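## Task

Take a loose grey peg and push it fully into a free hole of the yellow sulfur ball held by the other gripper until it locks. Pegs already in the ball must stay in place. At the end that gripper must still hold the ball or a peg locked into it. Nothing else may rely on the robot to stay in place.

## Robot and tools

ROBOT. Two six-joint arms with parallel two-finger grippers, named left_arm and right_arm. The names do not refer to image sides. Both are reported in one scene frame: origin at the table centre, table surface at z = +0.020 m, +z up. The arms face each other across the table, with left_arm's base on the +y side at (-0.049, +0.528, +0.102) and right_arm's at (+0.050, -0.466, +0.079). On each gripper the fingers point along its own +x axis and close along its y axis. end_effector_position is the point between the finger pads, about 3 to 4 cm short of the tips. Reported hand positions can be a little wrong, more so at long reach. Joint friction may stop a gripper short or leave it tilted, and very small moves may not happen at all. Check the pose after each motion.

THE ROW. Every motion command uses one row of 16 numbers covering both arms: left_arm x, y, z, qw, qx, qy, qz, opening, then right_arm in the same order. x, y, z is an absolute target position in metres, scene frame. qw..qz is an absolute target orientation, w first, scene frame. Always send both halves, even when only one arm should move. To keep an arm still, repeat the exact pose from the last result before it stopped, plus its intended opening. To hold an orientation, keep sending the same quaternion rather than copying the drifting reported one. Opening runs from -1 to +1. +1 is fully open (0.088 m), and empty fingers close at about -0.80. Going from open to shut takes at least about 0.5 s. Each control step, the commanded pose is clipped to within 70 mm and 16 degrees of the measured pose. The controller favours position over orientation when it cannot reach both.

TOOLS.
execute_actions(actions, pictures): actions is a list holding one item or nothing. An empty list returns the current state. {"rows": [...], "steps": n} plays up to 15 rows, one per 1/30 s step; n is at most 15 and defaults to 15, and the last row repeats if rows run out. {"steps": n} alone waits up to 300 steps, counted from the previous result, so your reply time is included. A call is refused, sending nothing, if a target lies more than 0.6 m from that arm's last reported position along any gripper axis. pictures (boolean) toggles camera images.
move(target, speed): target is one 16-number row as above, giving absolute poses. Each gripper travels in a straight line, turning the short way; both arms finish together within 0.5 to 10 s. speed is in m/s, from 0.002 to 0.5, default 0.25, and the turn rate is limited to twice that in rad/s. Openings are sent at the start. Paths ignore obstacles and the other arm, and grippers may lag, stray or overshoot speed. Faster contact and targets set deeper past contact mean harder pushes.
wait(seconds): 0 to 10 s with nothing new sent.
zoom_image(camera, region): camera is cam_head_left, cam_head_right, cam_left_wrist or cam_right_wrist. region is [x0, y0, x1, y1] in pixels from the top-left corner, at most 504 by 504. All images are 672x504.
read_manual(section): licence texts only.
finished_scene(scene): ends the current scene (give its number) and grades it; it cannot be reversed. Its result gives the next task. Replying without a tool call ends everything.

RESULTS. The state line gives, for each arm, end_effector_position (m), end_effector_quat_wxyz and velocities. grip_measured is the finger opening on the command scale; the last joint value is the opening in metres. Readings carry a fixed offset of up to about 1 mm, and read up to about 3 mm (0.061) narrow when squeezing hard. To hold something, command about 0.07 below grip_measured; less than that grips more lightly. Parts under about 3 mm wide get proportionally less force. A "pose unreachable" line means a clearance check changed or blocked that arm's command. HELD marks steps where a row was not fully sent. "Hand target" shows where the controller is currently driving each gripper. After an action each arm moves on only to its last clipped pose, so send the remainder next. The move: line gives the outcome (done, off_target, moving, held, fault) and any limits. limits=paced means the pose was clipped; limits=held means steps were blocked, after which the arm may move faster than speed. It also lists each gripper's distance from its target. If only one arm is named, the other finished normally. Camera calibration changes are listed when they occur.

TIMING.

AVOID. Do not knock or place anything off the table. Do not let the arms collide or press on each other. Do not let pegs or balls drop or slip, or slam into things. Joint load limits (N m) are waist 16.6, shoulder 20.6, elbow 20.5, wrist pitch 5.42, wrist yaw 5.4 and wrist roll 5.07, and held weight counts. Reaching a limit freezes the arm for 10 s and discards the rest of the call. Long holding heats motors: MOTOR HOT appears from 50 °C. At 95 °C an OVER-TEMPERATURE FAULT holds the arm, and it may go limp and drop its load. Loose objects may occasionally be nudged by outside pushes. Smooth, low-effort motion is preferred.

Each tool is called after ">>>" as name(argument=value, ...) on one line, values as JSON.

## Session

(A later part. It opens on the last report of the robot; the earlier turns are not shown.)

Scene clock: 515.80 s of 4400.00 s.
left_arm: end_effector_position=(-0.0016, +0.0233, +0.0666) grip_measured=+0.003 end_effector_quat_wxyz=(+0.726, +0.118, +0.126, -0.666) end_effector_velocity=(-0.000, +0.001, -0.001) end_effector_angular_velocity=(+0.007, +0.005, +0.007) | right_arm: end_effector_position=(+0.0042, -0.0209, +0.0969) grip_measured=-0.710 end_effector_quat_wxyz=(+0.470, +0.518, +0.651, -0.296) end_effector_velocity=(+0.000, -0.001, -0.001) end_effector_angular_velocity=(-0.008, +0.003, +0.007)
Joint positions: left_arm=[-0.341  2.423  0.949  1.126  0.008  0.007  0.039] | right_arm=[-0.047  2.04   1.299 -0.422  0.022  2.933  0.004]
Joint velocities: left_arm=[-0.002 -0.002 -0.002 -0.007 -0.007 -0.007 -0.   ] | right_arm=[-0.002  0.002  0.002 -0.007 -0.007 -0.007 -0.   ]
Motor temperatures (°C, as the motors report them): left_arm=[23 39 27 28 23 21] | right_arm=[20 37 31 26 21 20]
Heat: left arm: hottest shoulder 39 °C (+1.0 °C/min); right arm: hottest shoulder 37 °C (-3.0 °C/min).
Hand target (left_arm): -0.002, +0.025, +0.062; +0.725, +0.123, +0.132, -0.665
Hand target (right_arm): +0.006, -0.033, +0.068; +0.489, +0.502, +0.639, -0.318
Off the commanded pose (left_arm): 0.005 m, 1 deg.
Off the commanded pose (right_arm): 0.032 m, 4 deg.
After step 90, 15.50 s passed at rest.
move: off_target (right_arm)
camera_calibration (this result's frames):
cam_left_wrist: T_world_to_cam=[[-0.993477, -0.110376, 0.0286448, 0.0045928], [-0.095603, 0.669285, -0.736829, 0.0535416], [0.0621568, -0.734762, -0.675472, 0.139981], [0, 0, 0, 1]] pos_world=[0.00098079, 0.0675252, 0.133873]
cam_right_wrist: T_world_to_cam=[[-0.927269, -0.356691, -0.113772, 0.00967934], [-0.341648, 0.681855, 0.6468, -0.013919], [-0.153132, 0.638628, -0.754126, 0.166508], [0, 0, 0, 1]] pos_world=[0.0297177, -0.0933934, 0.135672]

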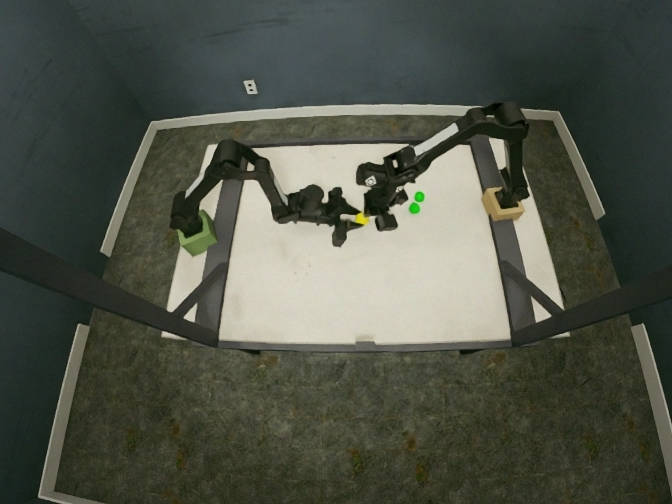

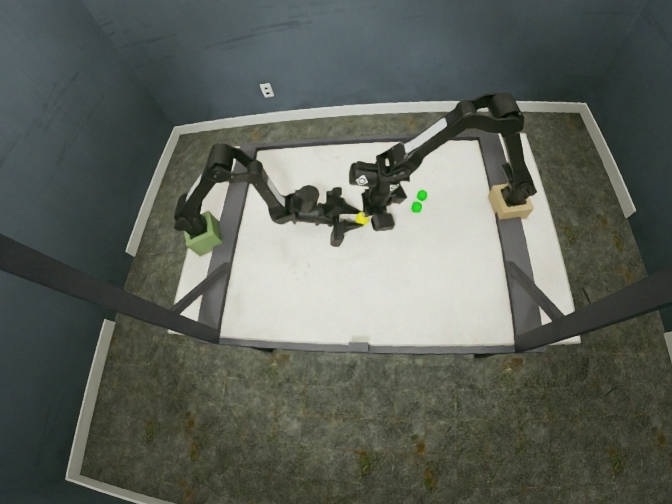

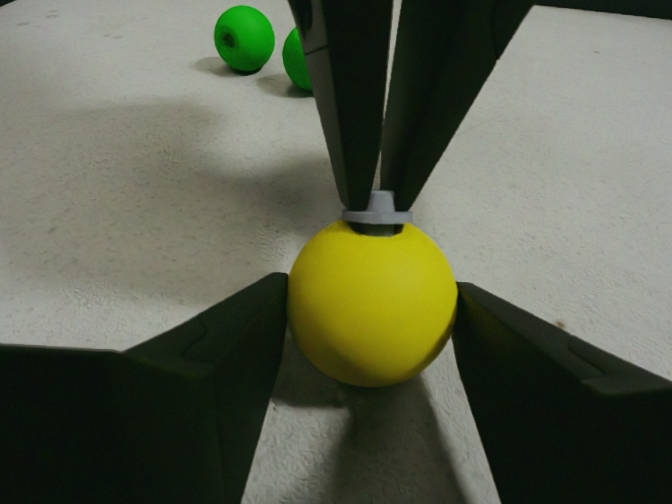

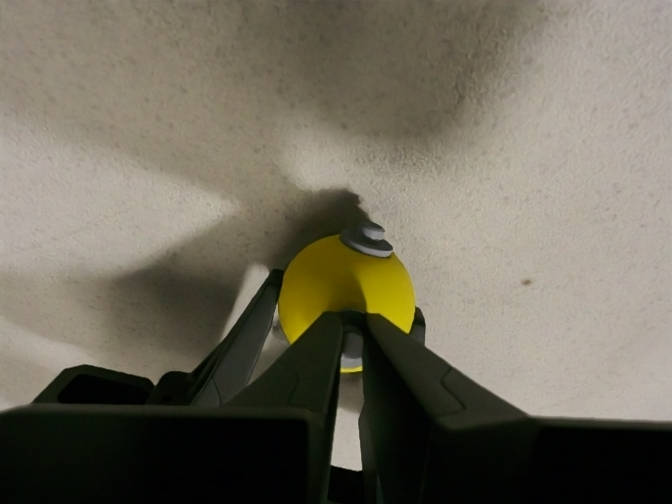

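>>> zoom_image(camera="cam_right_wrist", region=[290, 280, 420, 380])

Region (290, 280, 420, 380) of cam_right_wrist's 672x504 image, scaled by 3.877, with more detail than that image has; it fills the top 388 rows of this view, and the rest is white.

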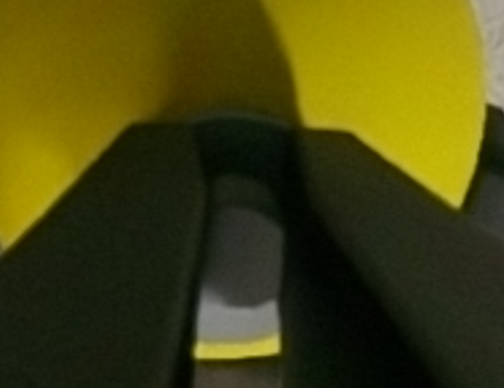

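>>> move(target=[-0.0017, 0.0245, 0.062, 0.725, 0.123, 0.132, -0.665, -0.07, 0.0052, -0.0278, 0.0685, 0.485, 0.5056, 0.6413, -0.3128, -0.78], speed=0.015)

>>> zoom_image(camera="cam_left_wrist", region=[320, 160, 440, 260])

Scene clock: 558.43 s of 4400.00 s.
left_arm: end_effector_position=(-0.0017, +0.0235, +0.0665) grip_measured=+0.003 end_effector_quat_wxyz=(+0.726, +0.118, +0.126, -0.666) end_effector_velocity=(-0.002, -0.001, +0.003) end_effector_angular_velocity=(-0.002, -0.005, -0.012) | right_arm: end_effector_position=(+0.0040, -0.0196, +0.0972) grip_measured=-0.710 end_effector_quat_wxyz=(+0.467, +0.520, +0.652, -0.294) end_effector_velocity=(+0.000, -0.002, -0.000) end_effector_angular_velocity=(-0.008, +0.009, -0.006)
Joint positions: left_arm=[-0.341  2.423  0.948  1.127  0.008  0.007  0.039] | right_arm=[-0.047  2.04   1.298 -0.413  0.022  2.933  0.004]
Joint velocities: left_arm=[-0.002 -0.007  0.002 -0.007  0.007  0.007 -0.   ] | right_arm=[-0.002 -0.002 -0.002 -0.007 -0.007  0.007 -0.   ]
Motor temperatures (°C, as the motors report them): left_arm=[23 40 27 28 23 21] | right_arm=[20 34 30 27 21 20]
Heat: left arm: hottest shoulder 40 °C (+1.0 °C/min); right arm: hottest shoulder 34 °C (-5.0 °C/min).
Hand target (left_arm): -0.002, +0.025, +0.062; +0.725, +0.123, +0.132, -0.665
Hand target (right_arm): +0.005, -0.029, +0.070; +0.485, +0.506, +0.641, -0.313
Off the commanded pose (left_arm): 0.005 m, 1 deg.
Off the commanded pose (right_arm): 0.030 m, 4 deg.
After step 90, 37.47 s passed at rest.
move: off_target (right_arm)
camera_calibration (this result's frames):
cam_left_wrist: T_world_to_cam=[[-0.993476, -0.110387, 0.028639, 0.00459958], [-0.0956297, 0.669565, -0.736572, 0.0532826], [0.0621323, -0.734505, -0.675753, 0.140153], [0, 0, 0, 1]] pos_world=[0.000956943, 0.0677748, 0.133824]
cam_right_wrist: T_world_to_cam=[[-0.92736, -0.355865, -0.1156, 0.0102481], [-0.341131, 0.677177, 0.651967, -0.0156982], [-0.15373, 0.644043, -0.749383, 0.165588], [0, 0, 0, 1]] pos_world=[0.0296045, -0.0923687, 0.135509]

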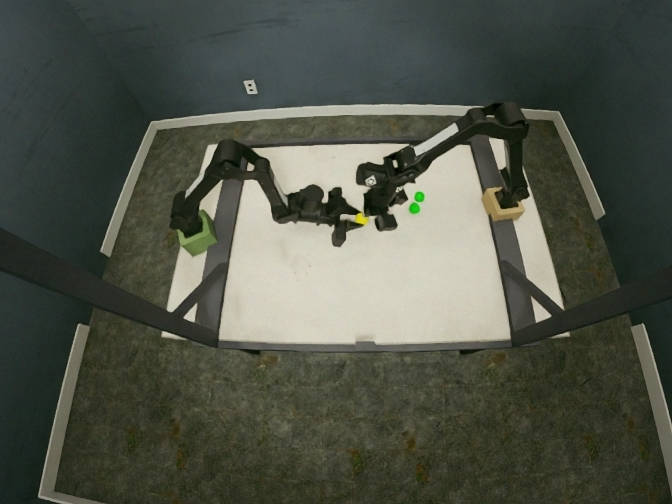

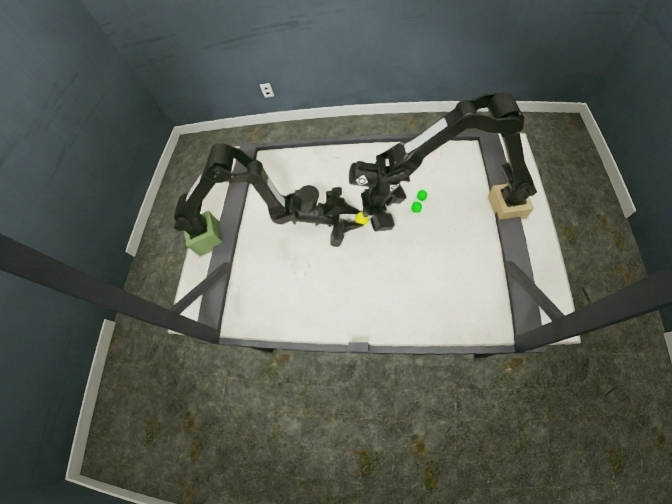

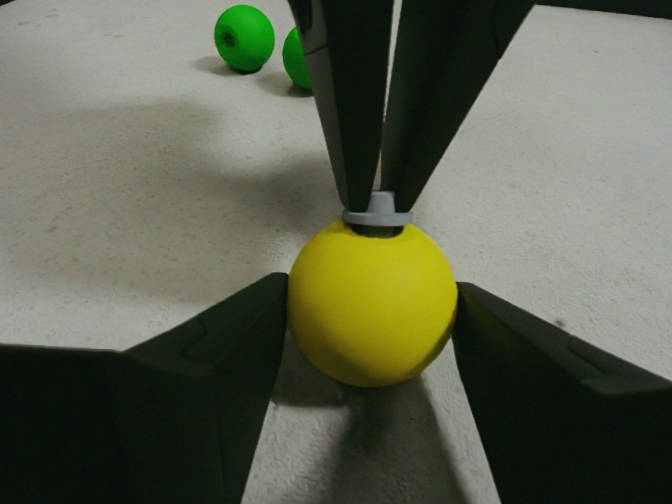

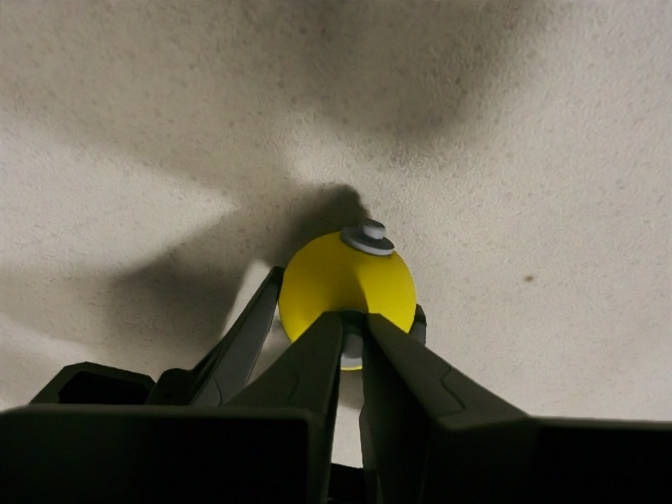

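Region (320, 160, 440, 260) of cam_left_wrist's 672x504 image, scaled by 4.200, with more detail than that image has.

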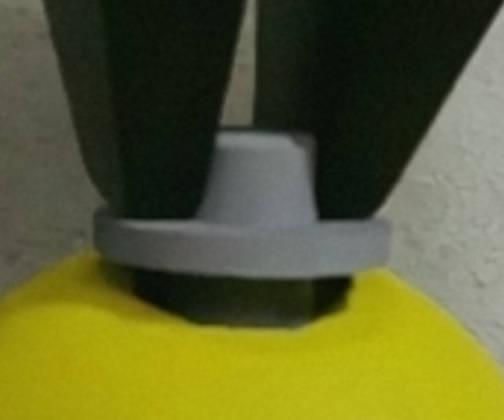

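>>> zoom_image(camera="cam_left_wrist", region=[335, 185, 425, 245])

>>> zoom_image(camera="cam_head_left", region=[335, 195, 395, 240])

Region (335, 185, 425, 245) of cam_left_wrist's 672x504 image, scaled by 5.600, with more detail than that image has.

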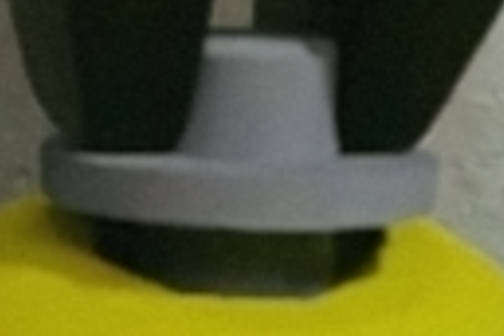

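Region (335, 195, 395, 240) of cam_head_left's 672x504 image, scaled by 8.400, with more detail than that image has; it fills the top 378 rows of this view, and the rest is white.

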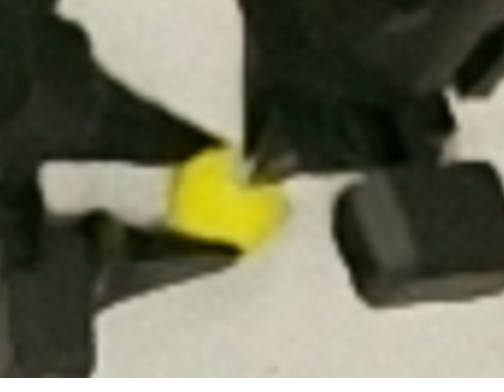

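>>> move(target=[-0.0017, 0.0245, 0.062, 0.725, 0.123, 0.132, -0.665, -0.07, 0.0043, -0.019, 0.1095, 0.4622, 0.5247, 0.6548, -0.2869, -0.78], speed=0.02)

>>> move(target=[-0.0017, 0.0245, 0.062, 0.725, 0.123, 0.132, -0.665, -0.07, 0.0042, -0.0183, 0.104, 0.4937, 0.498, 0.6357, -0.3226, -0.78], speed=0.03)

>>> zoom_image(camera="cam_left_wrist", region=[320, 150, 440, 260])

>>> zoom_image(camera="cam_right_wrist", region=[290, 260, 420, 380])

Scene clock: 614.83 s of 4400.00 s.
left_arm: end_effector_position=(-0.0017, +0.0236, +0.0666) grip_measured=+0.003 end_effector_quat_wxyz=(+0.726, +0.119, +0.127, -0.666) end_effector_velocity=(+0.005, +0.000, +0.002) end_effector_angular_velocity=(-0.008, +0.012, +0.031) | right_arm: end_effector_position=(+0.0041, -0.0199, +0.1041) grip_measured=-0.710 end_effector_quat_wxyz=(+0.465, +0.522, +0.654, -0.291) end_effector_velocity=(+0.000, -0.005, +0.000) end_effector_angular_velocity=(-0.018, +0.002, +0.007)
Joint positions: left_arm=[-0.341  2.422  0.948  1.125  0.008  0.007  0.039] | right_arm=[-0.047  2.022  1.298 -0.422  0.022  2.933  0.004]
Joint velocities: left_arm=[ 0.002 -0.002 -0.002  0.007 -0.022 -0.022 -0.   ] | right_arm=[-0.002 -0.007 -0.002 -0.022 -0.007 -0.007 -0.   ]
Motor temperatures (°C, as the motors report them): left_arm=[23 41 27 28 23 21] | right_arm=[20 33 29 30 21 20]
Heat: left arm: hottest shoulder 41 °C (+1.0 °C/min); right arm: hottest shoulder 33 °C (-1.0 °C/min).
Hand target (left_arm): -0.002, +0.025, +0.062; +0.725, +0.123, +0.132, -0.665
Hand target (right_arm): +0.004, -0.019, +0.110; +0.462, +0.525, +0.655, -0.287
Off the commanded pose (left_arm): 0.005 m, 1 deg.
Off the commanded pose (right_arm): 0.005 m, 1 deg.
After step 90, 52.57 s passed at rest.
move: done
camera_calibration (this result's frames):
cam_left_wrist: T_world_to_cam=[[-0.993473, -0.11042, 0.0286213, 0.0046015], [-0.0957099, 0.670404, -0.735798, 0.0531831], [0.0620586, -0.733735, -0.676596, 0.140305], [0, 0, 0, 1]] pos_world=[0.000954501, 0.0678003, 0.13393]
cam_right_wrist: T_world_to_cam=[[-0.927477, -0.354802, -0.117902, 0.0112371], [-0.340472, 0.671214, 0.658445, -0.0207957], [-0.15448, 0.650835, -0.743336, 0.17045], [0, 0, 0, 1]] pos_world=[0.0296731, -0.0929897, 0.14172]

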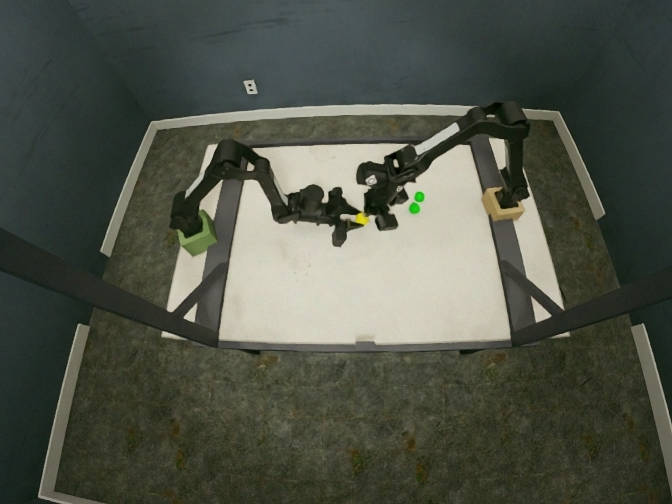

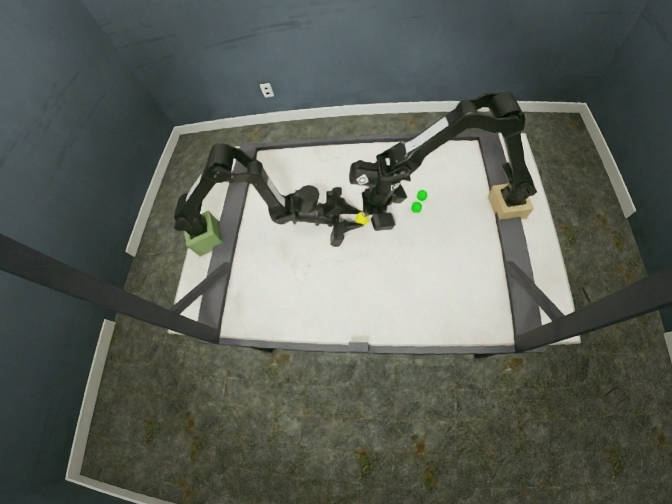

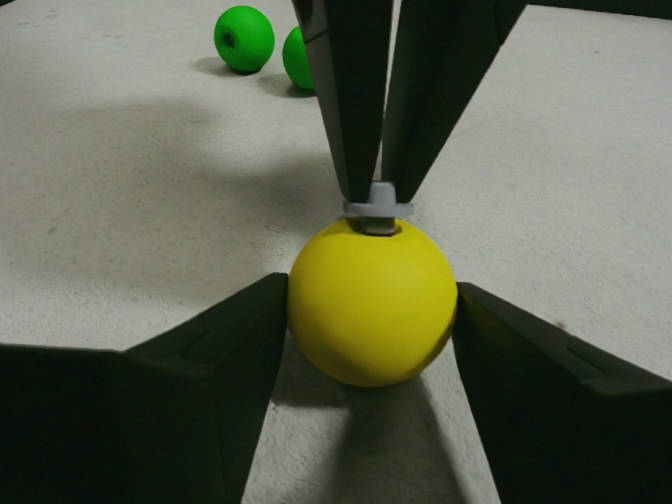

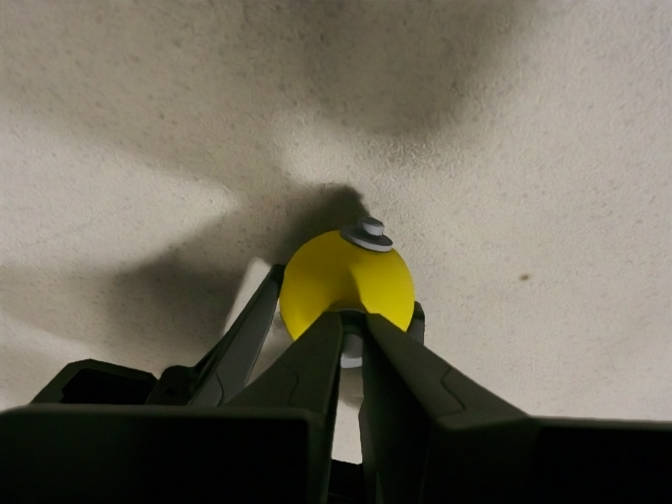

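Scene clock: 616.80 s of 4400.00 s.
left_arm: end_effector_position=(-0.0017, +0.0236, +0.0666) grip_measured=+0.003 end_effector_quat_wxyz=(+0.726, +0.119, +0.127, -0.666) end_effector_velocity=(-0.000, +0.003, -0.007) end_effector_angular_velocity=(+0.036, +0.008, +0.007) | right_arm: end_effector_position=(+0.0037, -0.0190, +0.1090) grip_measured=-0.710 end_effector_quat_wxyz=(+0.491, +0.501, +0.638, -0.318) end_effector_velocity=(+0.000, -0.004, -0.002) end_effector_angular_velocity=(-0.023, +0.007, -0.007)
Joint positions: left_arm=[-0.341  2.422  0.948  1.125  0.008  0.007  0.039] | right_arm=[-0.047  2.069  1.424 -0.594  0.02   2.933  0.004]
Joint velocities: left_arm=[-0.002 -0.002 -0.002 -0.037 -0.007 -0.007 -0.   ] | right_arm=[-0.002  0.002  0.002 -0.022 -0.007  0.007 -0.   ]
Motor temperatures (°C, as the motors report them): left_arm=[23 41 27 28 23 21] | right_arm=[20 33 29 29 21 20]
Heat: left arm: hottest shoulder 41 °C (+1.0 °C/min); right arm: hottest shoulder 33 °C (-1.0 °C/min).
Hand target (left_arm): -0.002, +0.025, +0.062; +0.725, +0.123, +0.132, -0.665
Hand target (right_arm): +0.004, -0.018, +0.104; +0.494, +0.498, +0.636, -0.323
Off the commanded pose (left_arm): 0.005 m, 1 deg.
Off the commanded pose (right_arm): 0.005 m, 1 deg.
move: done
camera_calibration (this result's frames):
cam_left_wrist: T_world_to_cam=[[-0.993473, -0.11042, 0.0286213, 0.0046015], [-0.0957099, 0.670404, -0.735798, 0.0531831], [0.0620586, -0.733735, -0.676596, 0.140305], [0, 0, 0, 1]] pos_world=[0.000954501, 0.0678003, 0.13393]
cam_right_wrist: T_world_to_cam=[[-0.926338, -0.365174, -0.0924448, 0.00879154], [-0.346226, 0.72869, 0.590879, -0.0162571], [-0.14841, 0.57936, -0.801446, 0.178403], [0, 0, 0, 1]] pos_world=[0.0289921, -0.0883027, 0.153399]

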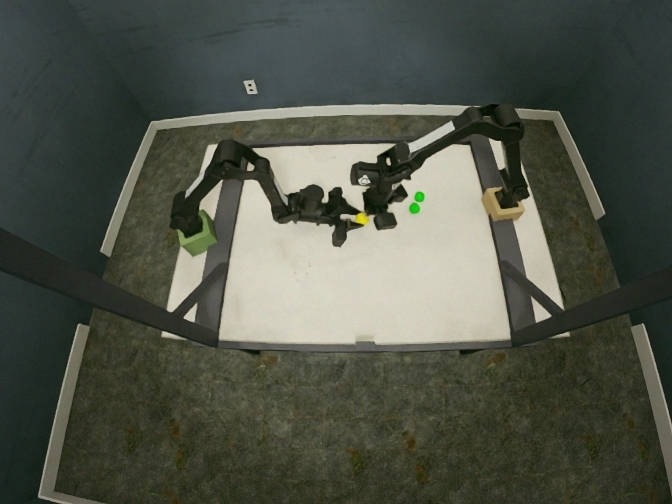

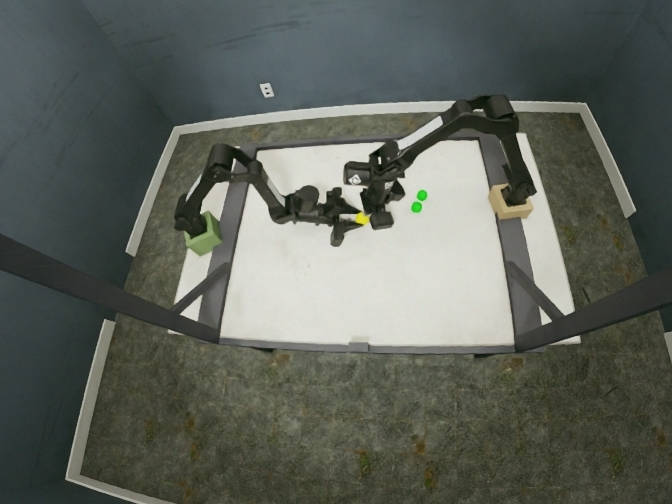

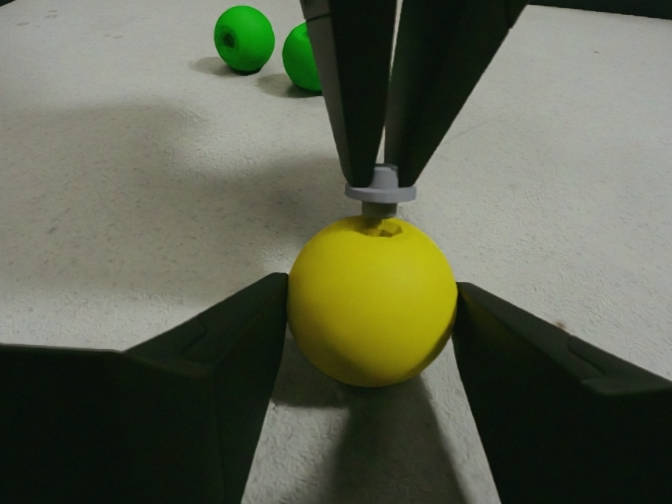

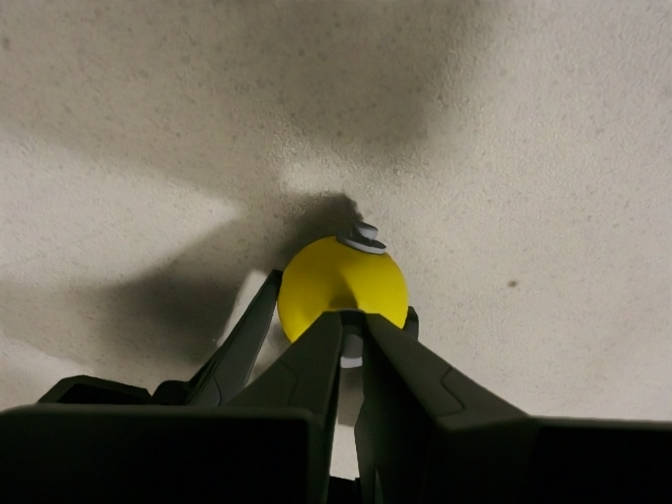

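Region (320, 150, 440, 260) of cam_left_wrist's 672x504 image, scaled by 4.200, with more detail than that image has; it fills the top 462 rows of this view, and the rest is white.

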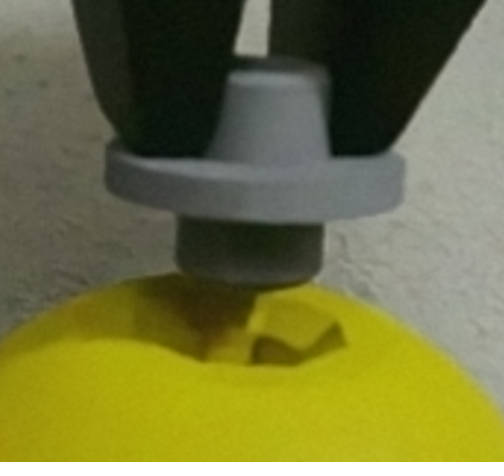

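Region (290, 260, 420, 380) of cam_right_wrist's 672x504 image, scaled by 3.877, with more detail than that image has; it fills the top 465 rows of this view, and the rest is white.

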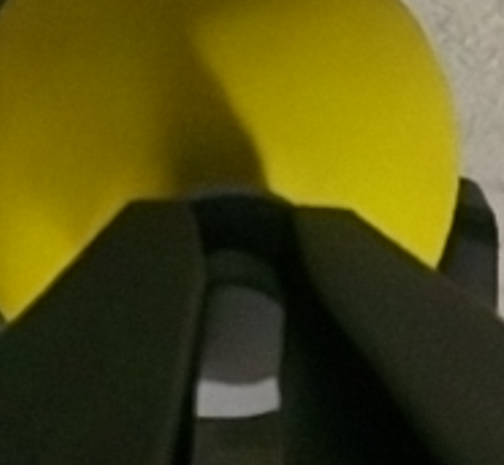

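>>> zoom_image(camera="cam_right_wrist", region=[315, 280, 395, 330])

Region (315, 280, 395, 330) of cam_right_wrist's 672x504 image, scaled by 6.300, with more detail than that image has; it fills the top 315 rows of this view, and the rest is white.

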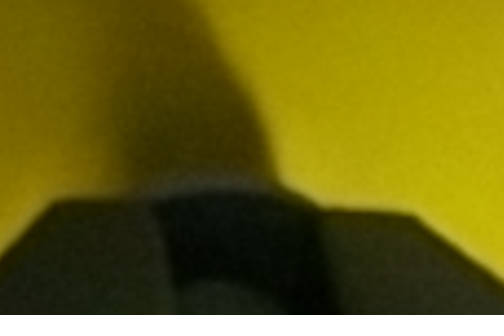

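>>> move(target=[-0.0017, 0.0245, 0.062, 0.725, 0.123, 0.132, -0.665, -0.07, 0.004, -0.0163, 0.101, 0.4925, 0.4992, 0.6365, -0.3211, -0.78], speed=0.01)

>>> zoom_image(camera="cam_left_wrist", region=[320, 160, 440, 260])

Scene clock: 639.10 s of 4400.00 s.
left_arm: end_effector_position=(-0.0017, +0.0236, +0.0666) grip_measured=+0.003 end_effector_quat_wxyz=(+0.726, +0.119, +0.127, -0.666) end_effector_velocity=(-0.000, +0.001, -0.001) end_effector_angular_velocity=(+0.007, +0.005, +0.007) | right_arm: end_effector_position=(+0.0035, -0.0176, +0.1059) grip_measured=-0.710 end_effector_quat_wxyz=(+0.491, +0.501, +0.638, -0.318) end_effector_velocity=(-0.002, +0.001, +0.001) end_effector_angular_velocity=(+0.005, +0.024, -0.002)
Joint positions: left_arm=[-0.341  2.422  0.948  1.125  0.008  0.007  0.039] | right_arm=[-0.047  2.078  1.425 -0.584  0.02   2.933  0.004]
Joint velocities: left_arm=[-0.002 -0.002 -0.002 -0.007 -0.007 -0.007  0.   ] | right_arm=[-0.002 -0.002 -0.002  0.007 -0.022  0.007 -0.   ]
Motor temperatures (°C, as the motors report them): left_arm=[23 41 27 29 23 21] | right_arm=[20 37 31 27 21 20]
Heat: left arm: hottest shoulder 41 °C (+1.0 °C/min); right arm: hottest shoulder 37 °C (+4.0 °C/min).
Hand target (left_arm): -0.002, +0.025, +0.062; +0.725, +0.123, +0.132, -0.665
Hand target (right_arm): +0.004, -0.016, +0.101; +0.492, +0.499, +0.637, -0.321
Off the commanded pose (left_arm): 0.005 m, 1 deg.
Off the commanded pose (right_arm): 0.005 m, 0 deg.
After step 90, 18.23 s passed at rest.
move: done
camera_calibration (this result's frames):
cam_left_wrist: T_world_to_cam=[[-0.993473, -0.11042, 0.0286213, 0.0046015], [-0.0957099, 0.670404, -0.735798, 0.0531831], [0.0620586, -0.733735, -0.676596, 0.140305], [0, 0, 0, 1]] pos_world=[0.000954501, 0.0678003, 0.13393]
cam_right_wrist: T_world_to_cam=[[-0.92635, -0.365069, -0.0927437, 0.00892221], [-0.346152, 0.728018, 0.591751, -0.0156448], [-0.148511, 0.580272, -0.800768, 0.174979], [0, 0, 0, 1]] pos_world=[0.0288358, -0.0868884, 0.150203]

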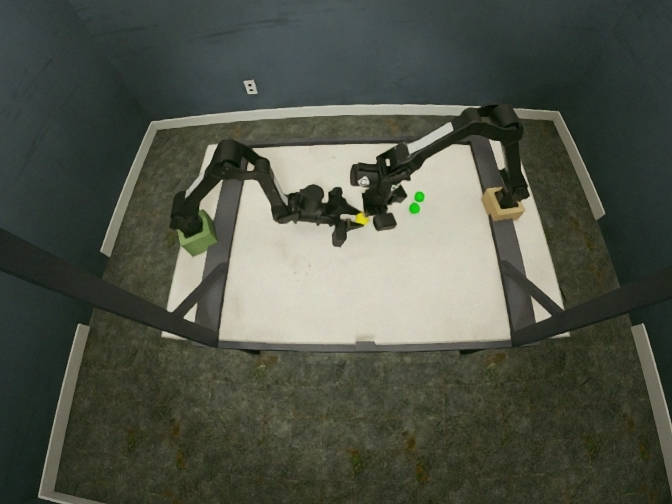

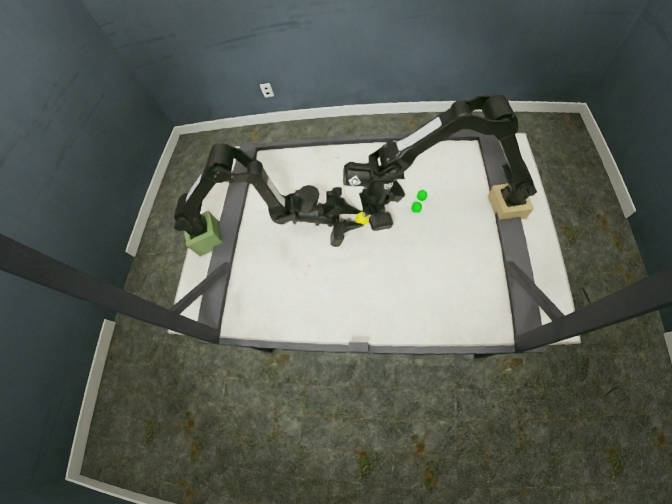

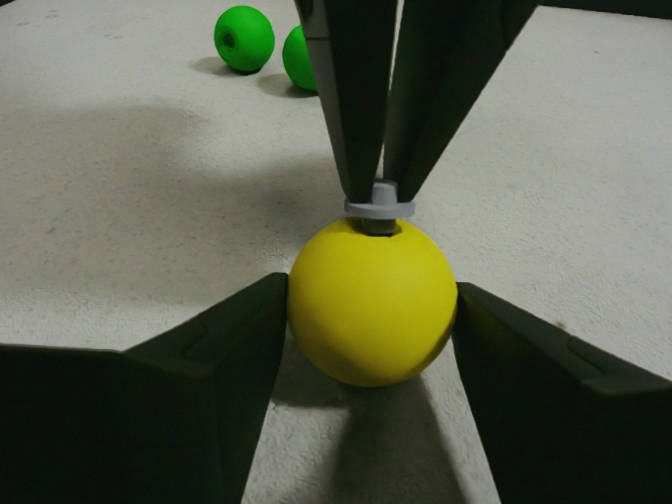

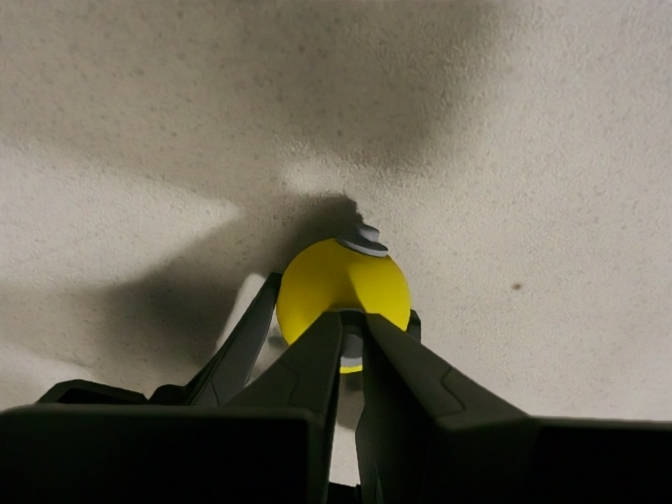

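Region (320, 160, 440, 260) of cam_left_wrist's 672x504 image, scaled by 4.200, with more detail than that image has.

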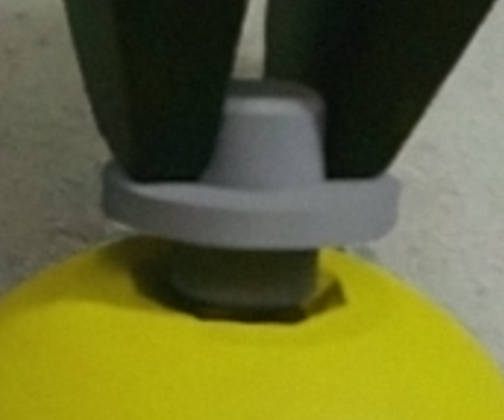

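>>> move(target=[-0.0017, 0.0245, 0.062, 0.725, 0.123, 0.132, -0.665, -0.07, 0.004, -0.0157, 0.0986, 0.4925, 0.4992, 0.6365, -0.3211, -0.78], speed=0.01)

>>> zoom_image(camera="cam_left_wrist", region=[320, 160, 440, 260])

Scene clock: 643.80 s of 4400.00 s.
left_arm: end_effector_position=(-0.0017, +0.0236, +0.0666) grip_measured=+0.003 end_effector_quat_wxyz=(+0.726, +0.119, +0.127, -0.666) end_effector_velocity=(-0.000, +0.001, -0.001) end_effector_angular_velocity=(+0.007, +0.005, +0.007) | right_arm: end_effector_position=(+0.0036, -0.0165, +0.1044) grip_measured=-0.710 end_effector_quat_wxyz=(+0.490, +0.502, +0.638, -0.317) end_effector_velocity=(+0.000, -0.002, -0.000) end_effector_angular_velocity=(-0.008, +0.004, +0.007)
Joint positions: left_arm=[-0.341  2.422  0.948  1.125  0.008  0.007  0.039] | right_arm=[-0.047  2.083  1.425 -0.577  0.02   2.933  0.004]
Joint velocities: left_arm=[-0.002 -0.002 -0.002 -0.007 -0.007 -0.007 -0.   ] | right_arm=[-0.002 -0.002 -0.002 -0.007 -0.007 -0.007 -0.   ]
Motor temperatures (°C, as the motors report them): left_arm=[23 41 27 29 23 21] | right_arm=[20 38 31 27 21 20]
Heat: left arm: hottest shoulder 41 °C (+1.0 °C/min); right arm: hottest shoulder 38 °C (+5.1 °C/min).
Hand target (left_arm): -0.002, +0.025, +0.062; +0.725, +0.123, +0.132, -0.665
Hand target (right_arm): +0.004, -0.016, +0.099; +0.493, +0.499, +0.636, -0.321
Off the commanded pose (left_arm): 0.005 m, 1 deg.
Off the commanded pose (right_arm): 0.006 m, 1 deg.
After step 90, 0.73 s passed at rest.
move: done
camera_calibration (this result's frames):
cam_left_wrist: T_world_to_cam=[[-0.993473, -0.11042, 0.0286213, 0.0046015], [-0.0957099, 0.670404, -0.735798, 0.0531831], [0.0620586, -0.733735, -0.676596, 0.140305], [0, 0, 0, 1]] pos_world=[0.000954501, 0.0678003, 0.13393]
cam_right_wrist: T_world_to_cam=[[-0.926512, -0.364503, -0.0933412, 0.00929919], [-0.345726, 0.726801, 0.593493, -0.0157323], [-0.14849, 0.582149, -0.799408, 0.173067], [0, 0, 0, 1]] pos_world=[0.0288754, -0.085927, 0.148556]

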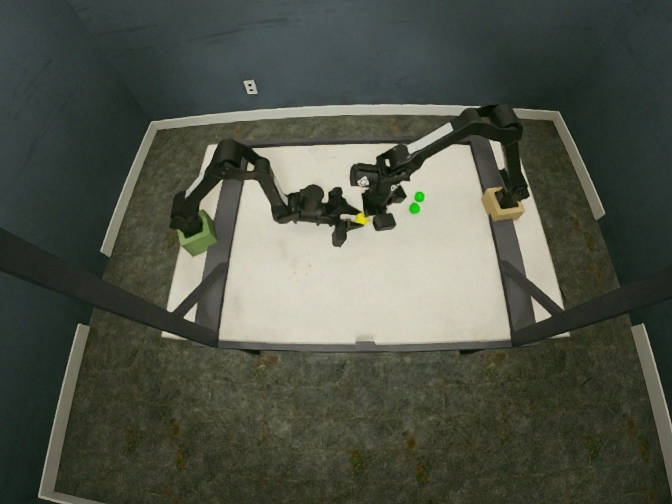

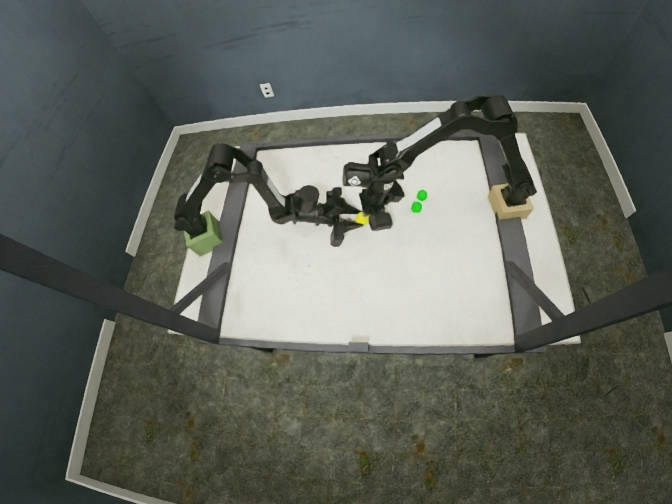

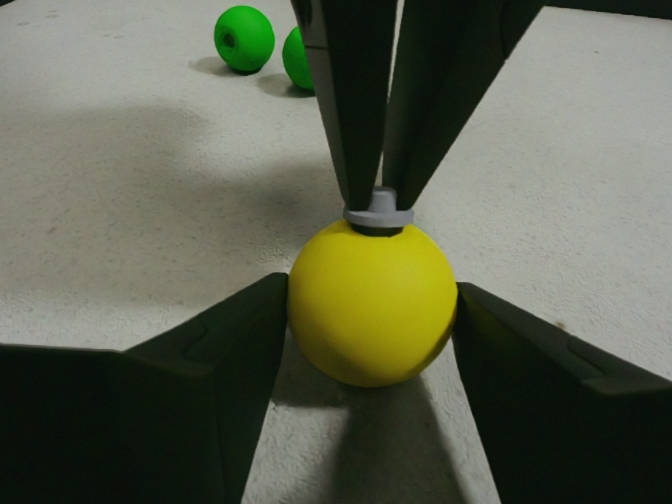

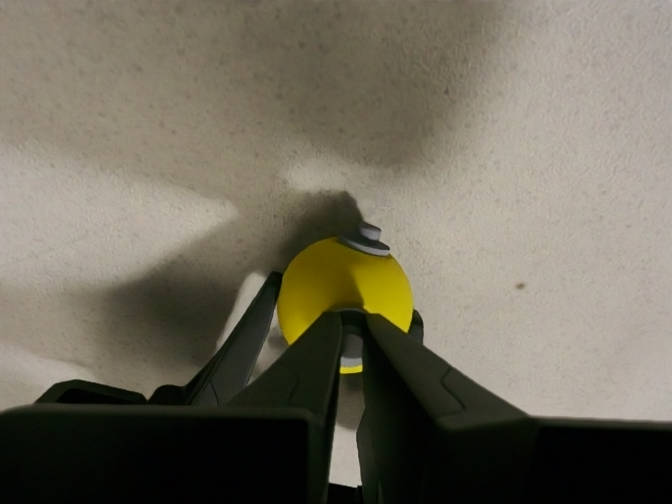

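Region (320, 160, 440, 260) of cam_left_wrist's 672x504 image, scaled by 4.200, with more detail than that image has.

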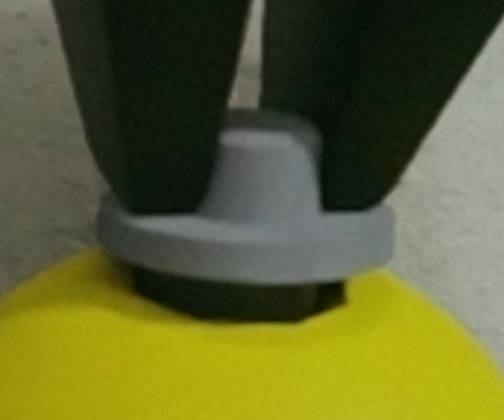

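>>> move(target=[-0.0017, 0.0245, 0.062, 0.725, 0.123, 0.132, -0.665, -0.07, 0.0058, -0.0317, 0.0684, 0.5145, 0.4786, 0.6213, -0.3465, -0.665], speed=0.015)

>>> zoom_image(camera="cam_left_wrist", region=[320, 160, 440, 260])

Scene clock: 671.00 s of 4400.00 s.
left_arm: end_effector_position=(-0.0017, +0.0235, +0.0666) grip_measured=+0.003 end_effector_quat_wxyz=(+0.726, +0.119, +0.127, -0.666) end_effector_velocity=(-0.000, +0.001, -0.001) end_effector_angular_velocity=(+0.007, +0.005, +0.007) | right_arm: end_effector_position=(+0.0040, -0.0182, +0.0983) grip_measured=-0.664 end_effector_quat_wxyz=(+0.493, +0.498, +0.636, -0.323) end_effector_velocity=(+0.000, -0.002, -0.000) end_effector_angular_velocity=(-0.008, +0.004, +0.007)
Joint positions: left_arm=[-0.341  2.422  0.948  1.125  0.008  0.007  0.039] | right_arm=[-0.049  2.095  1.422 -0.577  0.017  2.933  0.006]
Joint velocities: left_arm=[-0.002 -0.002 -0.002 -0.007 -0.007 -0.007 -0.   ] | right_arm=[-0.002 -0.002 -0.002 -0.007 -0.007 -0.007 -0.   ]
Motor temperatures (°C, as the motors report them): left_arm=[23 41 27 29 23 21] | right_arm=[20 40 32 26 21 20]
Heat: left arm: hottest shoulder 41 °C (+0.0 °C/min); right arm: hottest shoulder 40 °C (+8.1 °C/min).
Hand target (left_arm): -0.002, +0.025, +0.062; +0.725, +0.123, +0.132, -0.665
Hand target (right_arm): +0.006, -0.033, +0.070; +0.514, +0.479, +0.622, -0.347
Off the commanded pose (left_arm): 0.005 m, 1 deg.
Off the commanded pose (right_arm): 0.033 m, 5 deg.
After step 90, 20.80 s passed at rest.
move: off_target (right_arm)
camera_calibration (this result's frames):
cam_left_wrist: T_world_to_cam=[[-0.993473, -0.11042, 0.0286213, 0.00459919], [-0.0957099, 0.670404, -0.735798, 0.0532679], [0.0620586, -0.733735, -0.676596, 0.140259], [0, 0, 0, 1]] pos_world=[0.00096314, 0.0677099, 0.133962]
cam_right_wrist: T_world_to_cam=[[-0.926827, -0.365327, -0.0867662, 0.00781979], [-0.344566, 0.735652, 0.583173, -0.00950643], [-0.149219, 0.570397, -0.807701, 0.169852], [0, 0, 0, 1]] pos_world=[0.0293172, -0.0870331, 0.143412]

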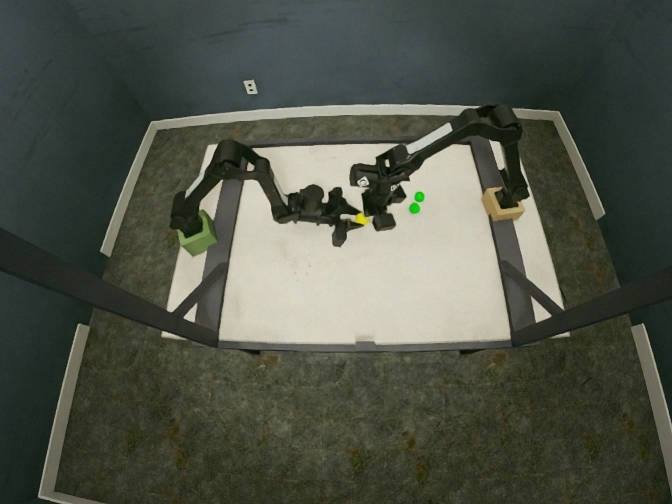

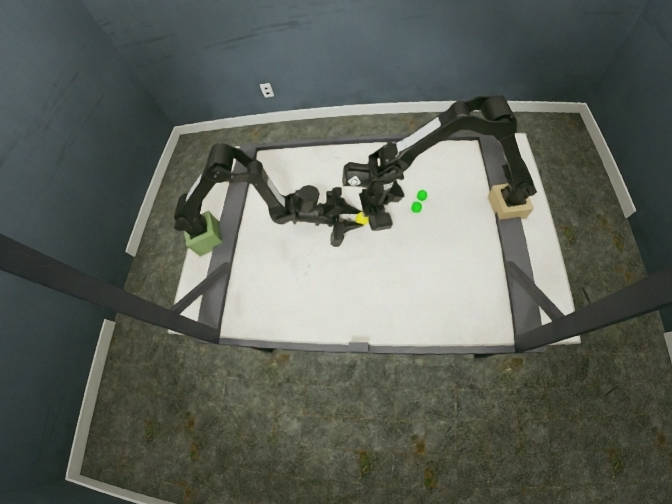

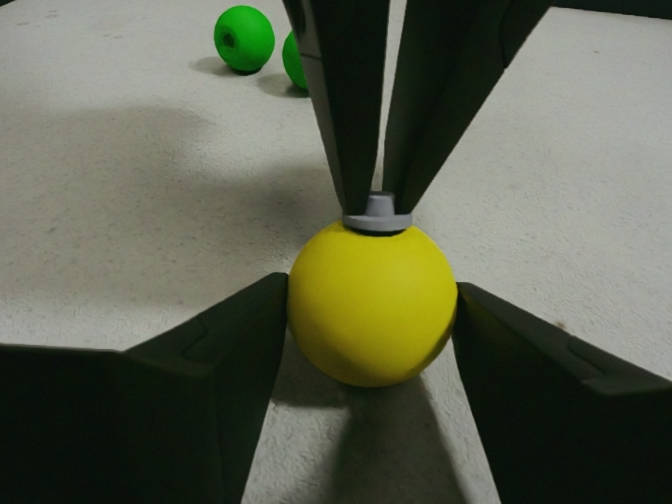

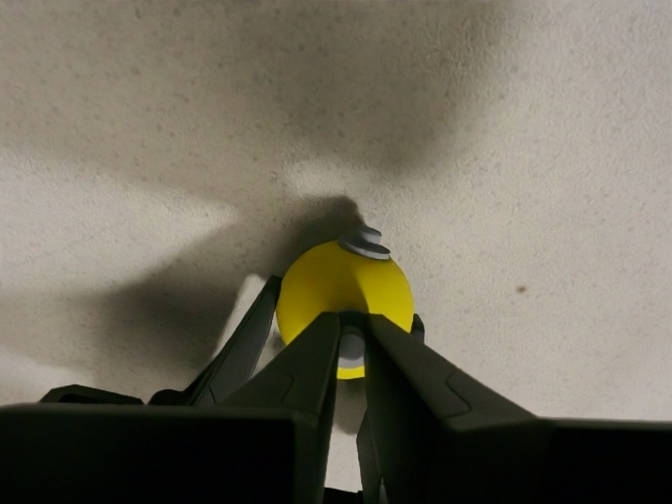

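Region (320, 160, 440, 260) of cam_left_wrist's 672x504 image, scaled by 4.200, with more detail than that image has.

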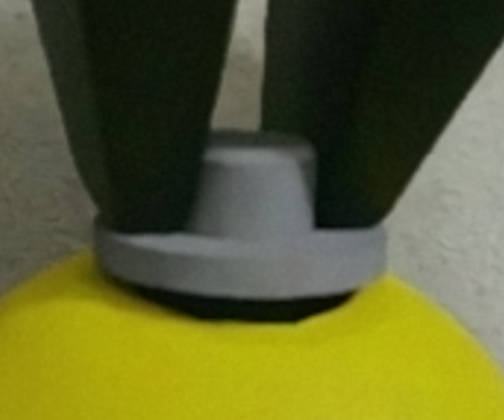

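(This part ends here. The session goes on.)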